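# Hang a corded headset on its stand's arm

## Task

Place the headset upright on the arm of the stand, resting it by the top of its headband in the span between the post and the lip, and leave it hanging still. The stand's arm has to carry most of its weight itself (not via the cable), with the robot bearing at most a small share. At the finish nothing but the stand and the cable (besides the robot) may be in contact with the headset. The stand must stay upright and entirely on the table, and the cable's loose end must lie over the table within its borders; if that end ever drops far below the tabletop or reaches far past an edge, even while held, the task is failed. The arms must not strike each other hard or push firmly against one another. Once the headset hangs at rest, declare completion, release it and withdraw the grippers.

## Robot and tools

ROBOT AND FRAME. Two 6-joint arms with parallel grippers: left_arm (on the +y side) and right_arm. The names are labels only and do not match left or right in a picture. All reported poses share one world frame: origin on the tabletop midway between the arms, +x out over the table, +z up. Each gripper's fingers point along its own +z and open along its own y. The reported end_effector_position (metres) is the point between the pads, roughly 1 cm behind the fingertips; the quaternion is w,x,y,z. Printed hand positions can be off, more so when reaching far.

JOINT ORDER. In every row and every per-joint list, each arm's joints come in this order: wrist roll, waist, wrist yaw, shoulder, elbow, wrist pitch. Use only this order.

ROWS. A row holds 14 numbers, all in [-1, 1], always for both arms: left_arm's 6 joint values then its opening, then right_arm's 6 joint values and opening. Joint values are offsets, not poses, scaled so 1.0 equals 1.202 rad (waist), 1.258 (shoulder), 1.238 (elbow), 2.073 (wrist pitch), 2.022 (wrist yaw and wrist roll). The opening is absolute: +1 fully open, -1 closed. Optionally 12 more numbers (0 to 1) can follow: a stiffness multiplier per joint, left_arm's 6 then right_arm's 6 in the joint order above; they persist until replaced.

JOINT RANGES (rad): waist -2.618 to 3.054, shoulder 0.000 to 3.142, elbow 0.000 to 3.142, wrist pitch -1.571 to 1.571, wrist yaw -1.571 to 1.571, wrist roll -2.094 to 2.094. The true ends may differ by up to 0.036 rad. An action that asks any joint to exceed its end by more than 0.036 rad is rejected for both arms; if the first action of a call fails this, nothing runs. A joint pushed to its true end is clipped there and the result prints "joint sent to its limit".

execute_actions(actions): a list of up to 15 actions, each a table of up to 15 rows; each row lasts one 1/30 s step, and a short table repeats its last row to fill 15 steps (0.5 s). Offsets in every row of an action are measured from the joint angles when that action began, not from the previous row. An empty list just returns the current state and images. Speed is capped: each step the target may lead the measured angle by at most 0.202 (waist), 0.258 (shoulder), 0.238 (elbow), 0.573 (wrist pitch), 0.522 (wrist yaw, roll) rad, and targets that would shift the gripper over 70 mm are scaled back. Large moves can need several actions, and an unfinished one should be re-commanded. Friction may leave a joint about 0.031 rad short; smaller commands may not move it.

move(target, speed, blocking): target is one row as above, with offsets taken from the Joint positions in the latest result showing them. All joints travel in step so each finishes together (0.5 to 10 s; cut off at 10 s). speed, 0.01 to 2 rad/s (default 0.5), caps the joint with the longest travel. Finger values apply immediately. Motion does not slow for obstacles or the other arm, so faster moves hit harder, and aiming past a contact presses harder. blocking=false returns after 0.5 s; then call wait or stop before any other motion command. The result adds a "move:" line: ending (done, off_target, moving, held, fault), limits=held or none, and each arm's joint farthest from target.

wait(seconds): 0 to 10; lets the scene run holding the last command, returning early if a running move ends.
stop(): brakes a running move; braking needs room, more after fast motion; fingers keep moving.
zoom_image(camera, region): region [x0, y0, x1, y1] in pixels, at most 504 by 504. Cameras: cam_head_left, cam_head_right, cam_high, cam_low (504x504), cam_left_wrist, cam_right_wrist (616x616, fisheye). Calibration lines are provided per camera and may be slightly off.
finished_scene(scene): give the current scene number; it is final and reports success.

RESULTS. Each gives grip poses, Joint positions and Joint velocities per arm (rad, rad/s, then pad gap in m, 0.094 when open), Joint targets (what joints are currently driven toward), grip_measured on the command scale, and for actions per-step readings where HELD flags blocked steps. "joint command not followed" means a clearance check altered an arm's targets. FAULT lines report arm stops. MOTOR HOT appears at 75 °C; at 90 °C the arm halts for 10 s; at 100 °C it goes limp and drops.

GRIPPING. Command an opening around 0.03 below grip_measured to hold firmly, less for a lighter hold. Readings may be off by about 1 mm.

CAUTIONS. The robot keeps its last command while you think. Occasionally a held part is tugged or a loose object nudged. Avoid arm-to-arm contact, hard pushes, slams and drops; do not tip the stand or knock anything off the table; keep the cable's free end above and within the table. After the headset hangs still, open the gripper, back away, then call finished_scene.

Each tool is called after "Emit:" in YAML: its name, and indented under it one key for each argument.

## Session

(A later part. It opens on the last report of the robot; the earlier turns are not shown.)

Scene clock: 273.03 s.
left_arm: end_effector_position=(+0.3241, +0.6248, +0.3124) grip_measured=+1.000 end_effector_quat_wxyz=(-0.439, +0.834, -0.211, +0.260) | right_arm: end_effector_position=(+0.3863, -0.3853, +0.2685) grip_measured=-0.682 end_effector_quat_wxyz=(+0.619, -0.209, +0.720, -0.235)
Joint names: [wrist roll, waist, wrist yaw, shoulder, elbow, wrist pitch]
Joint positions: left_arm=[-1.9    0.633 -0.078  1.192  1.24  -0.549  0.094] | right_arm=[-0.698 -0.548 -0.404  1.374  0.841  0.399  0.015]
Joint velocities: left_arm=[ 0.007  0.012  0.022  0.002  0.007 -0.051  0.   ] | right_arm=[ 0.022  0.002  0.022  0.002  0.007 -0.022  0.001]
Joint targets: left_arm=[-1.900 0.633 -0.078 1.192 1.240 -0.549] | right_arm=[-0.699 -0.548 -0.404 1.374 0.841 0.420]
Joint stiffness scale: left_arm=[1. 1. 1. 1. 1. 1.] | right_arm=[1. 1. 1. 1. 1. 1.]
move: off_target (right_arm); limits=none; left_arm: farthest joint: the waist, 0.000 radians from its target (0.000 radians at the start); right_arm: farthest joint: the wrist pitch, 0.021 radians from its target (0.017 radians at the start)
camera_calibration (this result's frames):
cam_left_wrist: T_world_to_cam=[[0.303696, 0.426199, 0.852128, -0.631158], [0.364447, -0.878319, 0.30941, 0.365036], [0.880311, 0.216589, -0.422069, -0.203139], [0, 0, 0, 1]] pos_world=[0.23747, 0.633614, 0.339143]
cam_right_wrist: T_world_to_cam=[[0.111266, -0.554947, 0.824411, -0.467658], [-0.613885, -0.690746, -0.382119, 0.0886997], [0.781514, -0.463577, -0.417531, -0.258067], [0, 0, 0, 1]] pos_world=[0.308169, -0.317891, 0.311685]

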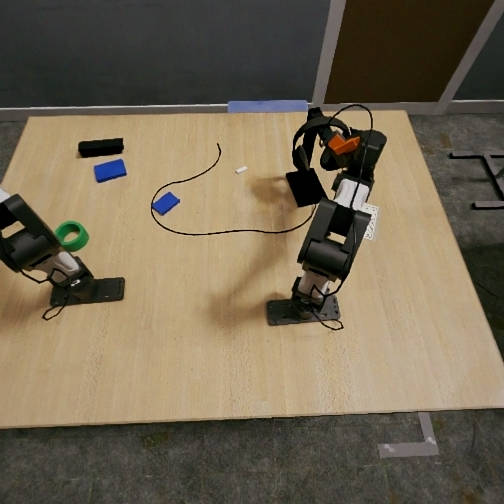

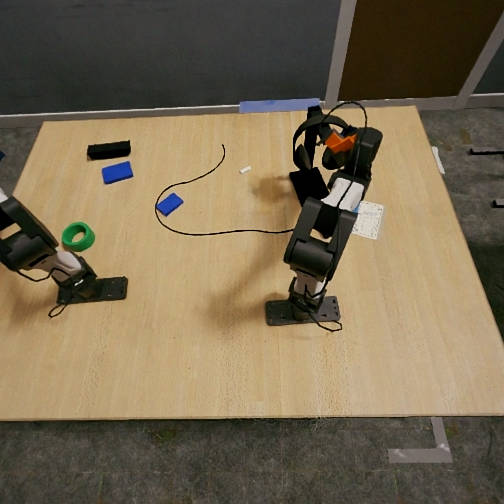

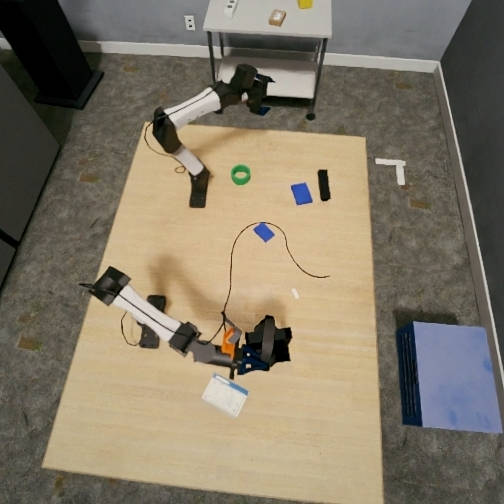

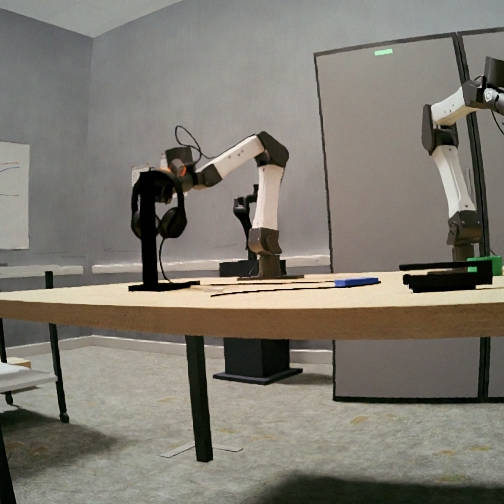

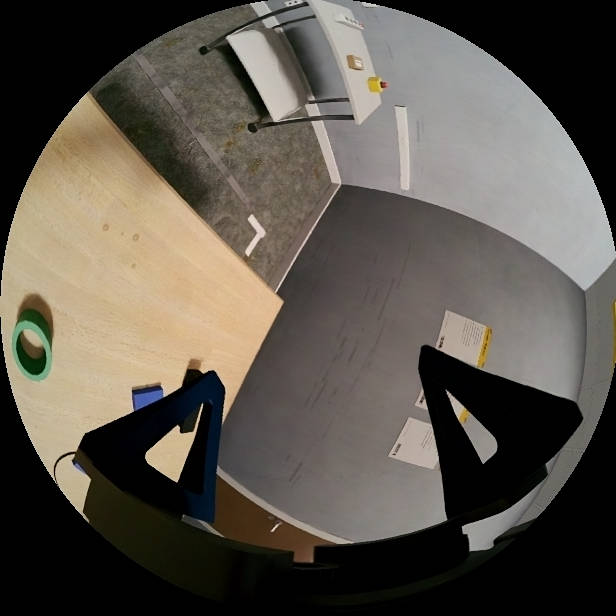

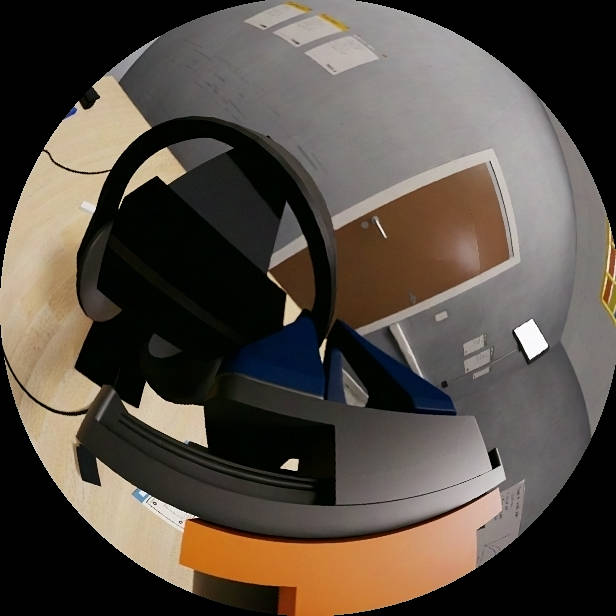

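Emit:
move:
  target: [0,0,0,0,0,0,1,0,-0.13,0,-0.27,-0.15,-0.075,-0.68]
  speed: 0.15

Emit:
move:
  target: [0,0,0,0,0,0,1,0,-0.3,0,-0.3,-0.1,0,-0.68]

Emit:
wait:
  seconds: 8

Scene clock: 281.63 s.
left_arm: end_effector_position=(+0.3241, +0.6248, +0.3124) grip_measured=+1.000 end_effector_quat_wxyz=(-0.439, +0.834, -0.211, +0.260) | right_arm: end_effector_position=(+0.3043, -0.4006, +0.2816) grip_measured=-0.682 end_effector_quat_wxyz=(+0.606, -0.160, +0.727, -0.280)
Joint names: [wrist roll, waist, wrist yaw, shoulder, elbow, wrist pitch]
Joint positions: left_arm=[-1.9    0.633 -0.078  1.192  1.24  -0.549  0.094] | right_arm=[-0.698 -0.69  -0.411  1.05   0.677  0.255  0.015]
Joint velocities: left_arm=[-0.022 -0.002  0.007  0.002  0.012 -0.007  0.   ] | right_arm=[-0.022 -0.017  0.022  0.017  0.007 -0.066  0.001]
Joint targets: left_arm=[-1.900 0.633 -0.078 1.192 1.240 -0.549] | right_arm=[-0.698 -0.704 -0.404 1.035 0.655 0.244]
Joint stiffness scale: left_arm=[1. 1. 1. 1. 1. 1.] | right_arm=[1. 1. 1. 1. 1. 1.]
move: off_target (right_arm); limits=none; left_arm: farthest joint: the waist, 0.000 radians from its target (0.000 radians at the start); right_arm: farthest joint: the elbow, 0.021 radians from its target (0.186 radians at the start)
camera_calibration (this result's frames):
cam_left_wrist: T_world_to_cam=[[0.303696, 0.426199, 0.852128, -0.631158], [0.364447, -0.878319, 0.30941, 0.365036], [0.880311, 0.216589, -0.422069, -0.203139], [0, 0, 0, 1]] pos_world=[0.23747, 0.633614, 0.339143]
cam_right_wrist: T_world_to_cam=[[0.0242019, -0.557872, 0.829574, -0.454008], [-0.69673, -0.604504, -0.38619, 0.0936699], [0.716925, -0.568643, -0.403316, -0.222085], [0, 0, 0, 1]] pos_world=[0.235469, -0.322942, 0.323237]

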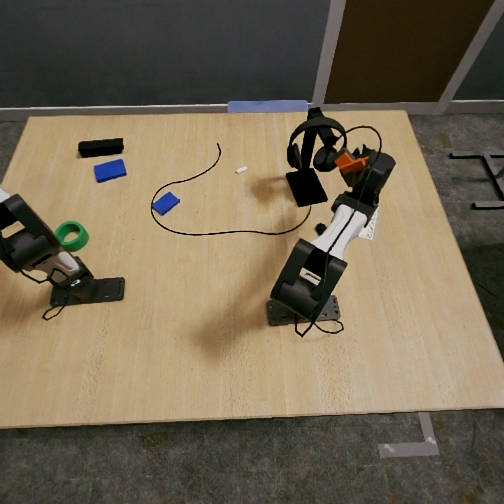

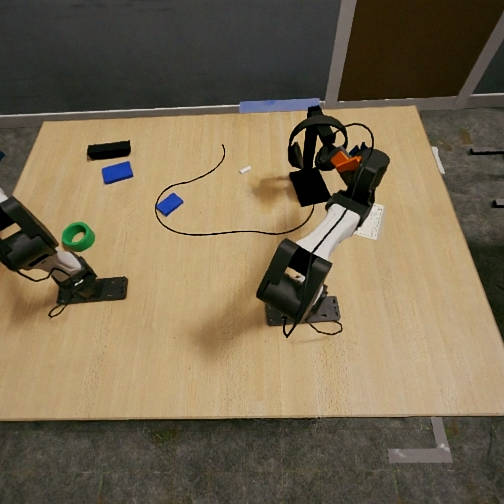

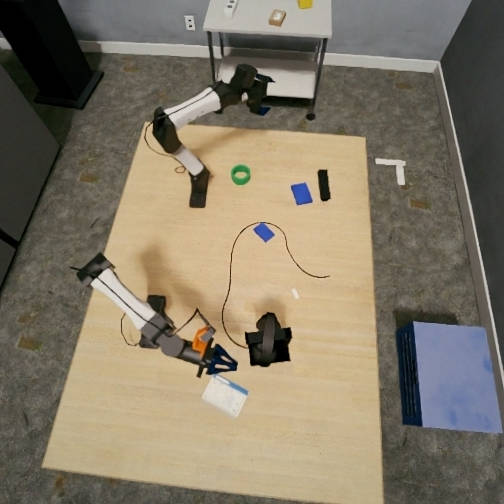

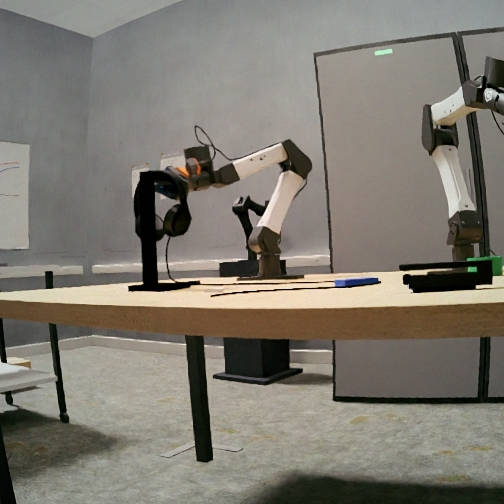

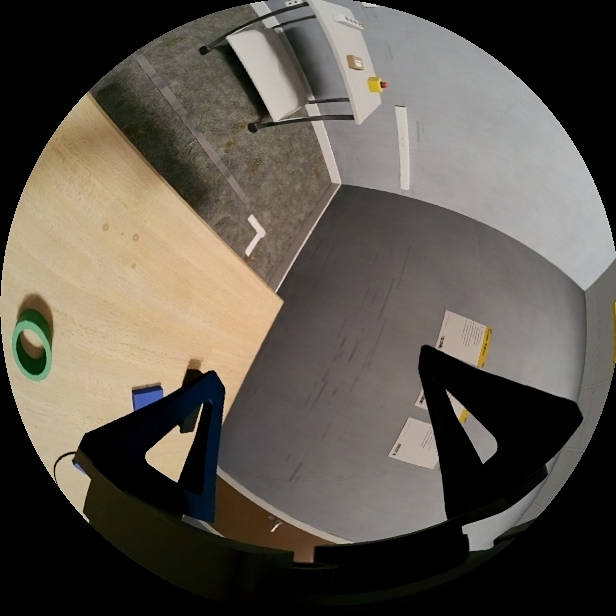

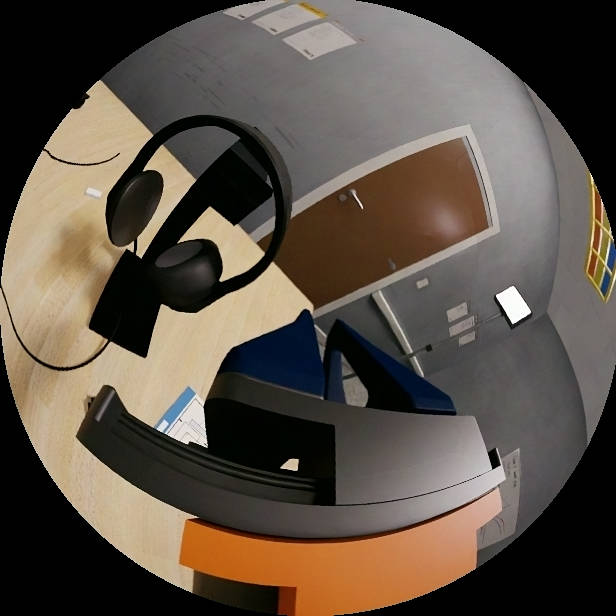

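Scene clock: 282.77 s.
left_arm: end_effector_position=(+0.3241, +0.6248, +0.3124) grip_measured=+1.000 end_effector_quat_wxyz=(-0.439, +0.834, -0.211, +0.260) | right_arm: end_effector_position=(+0.1878, -0.4448, +0.3468) grip_measured=-0.682 end_effector_quat_wxyz=(+0.595, -0.064, +0.656, -0.460)
Joint names: [wrist roll, waist, wrist yaw, shoulder, elbow, wrist pitch]
Joint positions: left_arm=[-1.9    0.633 -0.078  1.192  1.24  -0.549  0.094] | right_arm=[-0.698 -1.037 -0.411  0.684  0.576  0.252  0.015]
Joint velocities: left_arm=[ 0.051 -0.017  0.007  0.007  0.012  0.022  0.   ] | right_arm=[-0.007  0.002 -0.007  0.002  0.017  0.037  0.002]
Joint targets: left_arm=[-1.900 0.633 -0.078 1.192 1.240 -0.549] | right_arm=[-0.698 -1.051 -0.411 0.673 0.553 0.255]
Joint stiffness scale: left_arm=[1. 1. 1. 1. 1. 1.] | right_arm=[1. 1. 1. 1. 1. 1.]
move: off_target (right_arm); limits=none; left_arm: farthest joint: the waist, 0.000 radians from its target (0.000 radians at the start); right_arm: farthest joint: the elbow, 0.023 radians from its target (0.124 radians at the start)
camera_calibration (this result's frames):
cam_left_wrist: T_world_to_cam=[[0.303696, 0.426199, 0.852128, -0.631158], [0.364447, -0.878319, 0.30941, 0.365036], [0.880311, 0.216589, -0.422069, -0.203139], [0, 0, 0, 1]] pos_world=[0.23747, 0.633614, 0.339143]
cam_right_wrist: T_world_to_cam=[[-0.293882, -0.345005, 0.891406, -0.396909], [-0.800688, -0.420488, -0.426718, 0.126379], [0.522045, -0.839143, -0.152668, -0.308041], [0, 0, 0, 1]] pos_world=[0.145356, -0.342285, 0.360707]

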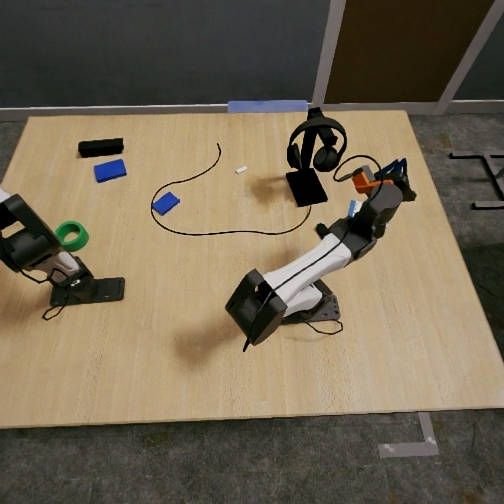

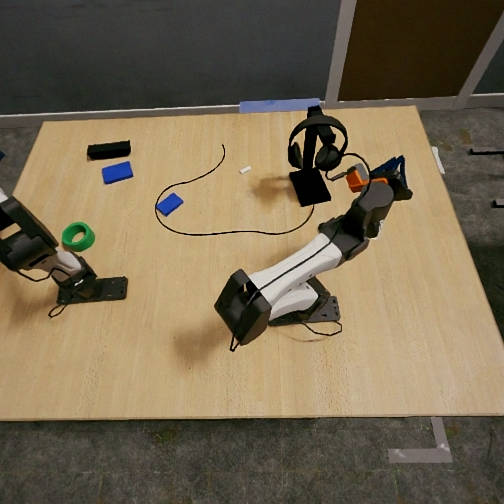

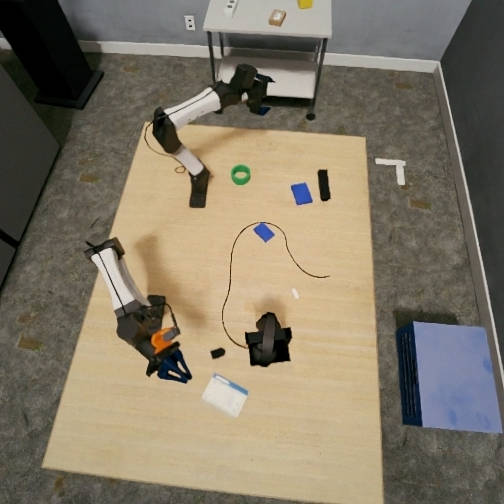

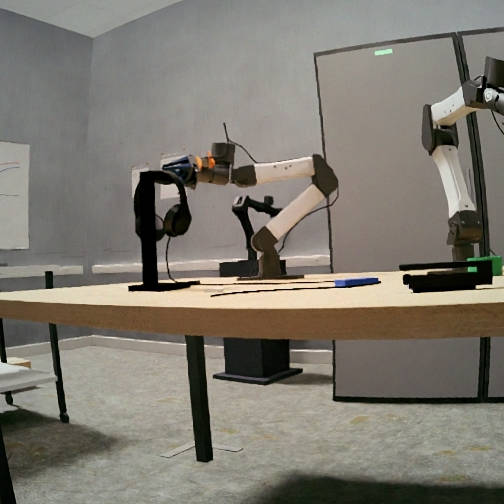

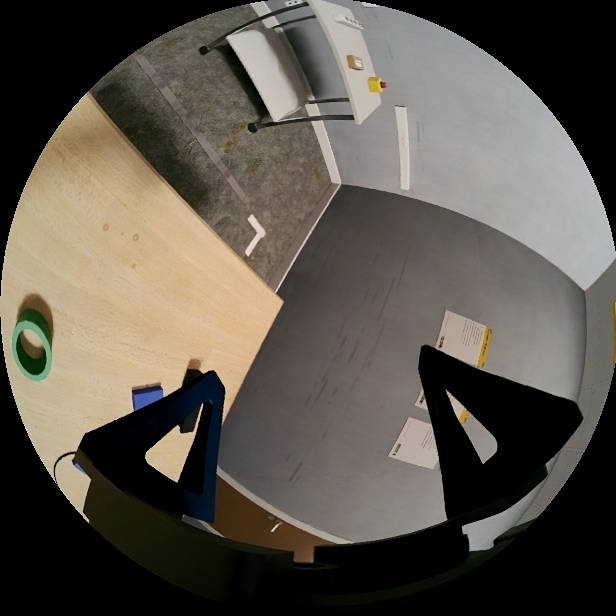

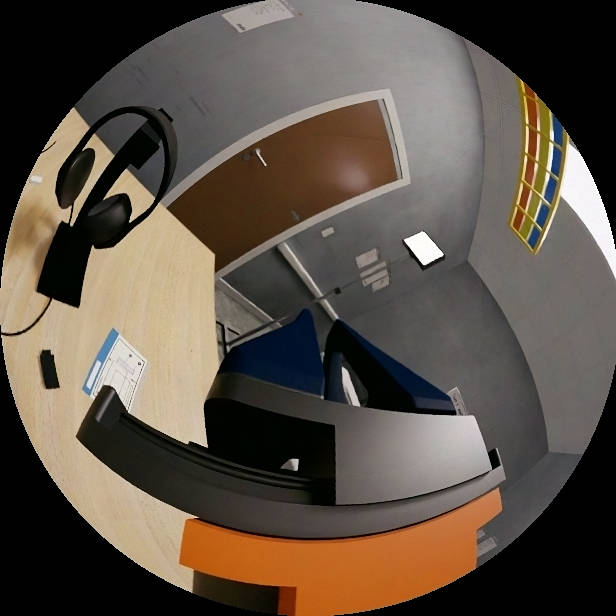

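Scene clock: 290.77 s.
left_arm: end_effector_position=(+0.3241, +0.6248, +0.3124) grip_measured=+1.000 end_effector_quat_wxyz=(-0.439, +0.834, -0.211, +0.260) | right_arm: end_effector_position=(+0.1878, -0.4448, +0.3468) grip_measured=-0.682 end_effector_quat_wxyz=(+0.595, -0.064, +0.656, -0.460)
Joint names: [wrist roll, waist, wrist yaw, shoulder, elbow, wrist pitch]
Joint positions: left_arm=[-1.9    0.633 -0.078  1.192  1.24  -0.549  0.094] | right_arm=[-0.698 -1.037 -0.411  0.684  0.576  0.252  0.015]
Joint velocities: left_arm=[ 0.037 -0.012 -0.037  0.017  0.007  0.066  0.   ] | right_arm=[ 0.037  0.002 -0.051 -0.012 -0.002  0.007  0.   ]
Joint targets: left_arm=[-1.900 0.633 -0.078 1.192 1.240 -0.549] | right_arm=[-0.698 -1.051 -0.411 0.673 0.553 0.255]
Joint stiffness scale: left_arm=[1. 1. 1. 1. 1. 1.] | right_arm=[1. 1. 1. 1. 1. 1.]
wait: 8.00 s; at rest by 0.17 s
camera_calibration (this result's frames):
cam_left_wrist: T_world_to_cam=[[0.303696, 0.426199, 0.852128, -0.631158], [0.364447, -0.878319, 0.30941, 0.365036], [0.880311, 0.216589, -0.422069, -0.203139], [0, 0, 0, 1]] pos_world=[0.23747, 0.633614, 0.339143]
cam_right_wrist: T_world_to_cam=[[-0.293882, -0.345005, 0.891406, -0.396909], [-0.800688, -0.420488, -0.426718, 0.126379], [0.522045, -0.839143, -0.152668, -0.308041], [0, 0, 0, 1]] pos_world=[0.145356, -0.342285, 0.360707]

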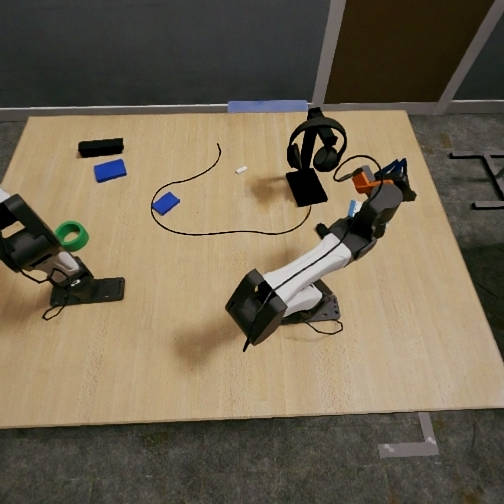

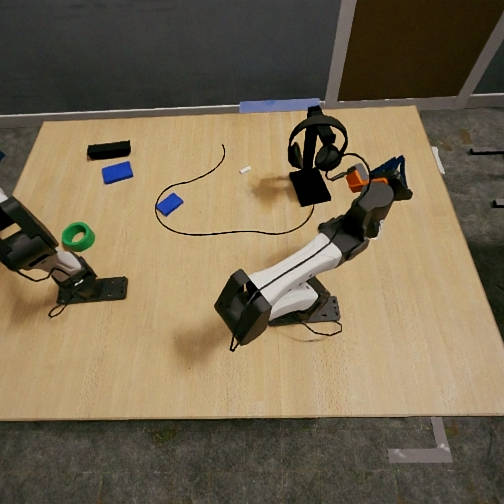

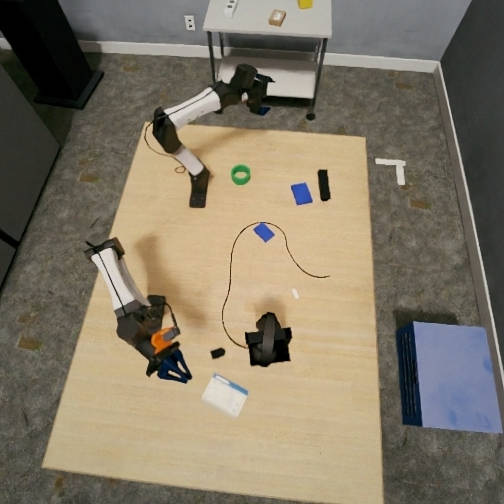

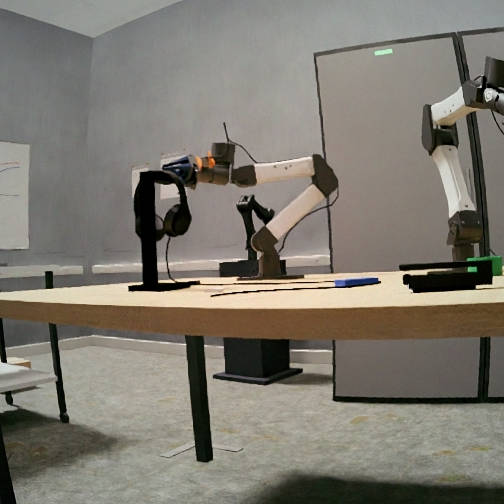

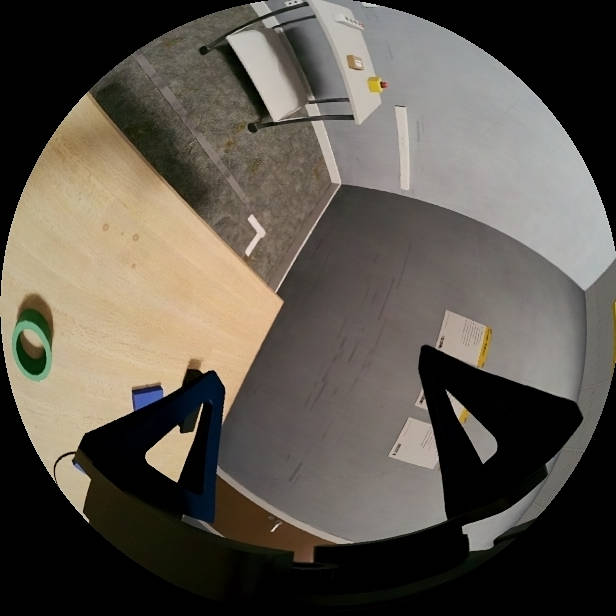

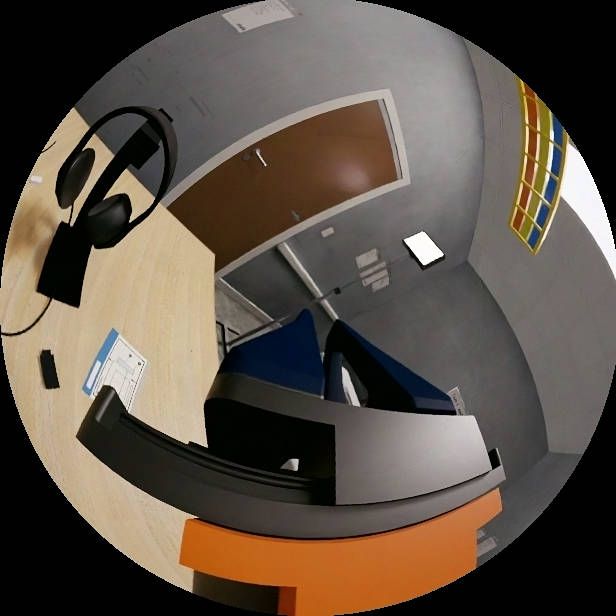

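Emit:
finished_scene:
  scene: 2

The scene is finished: the task was done.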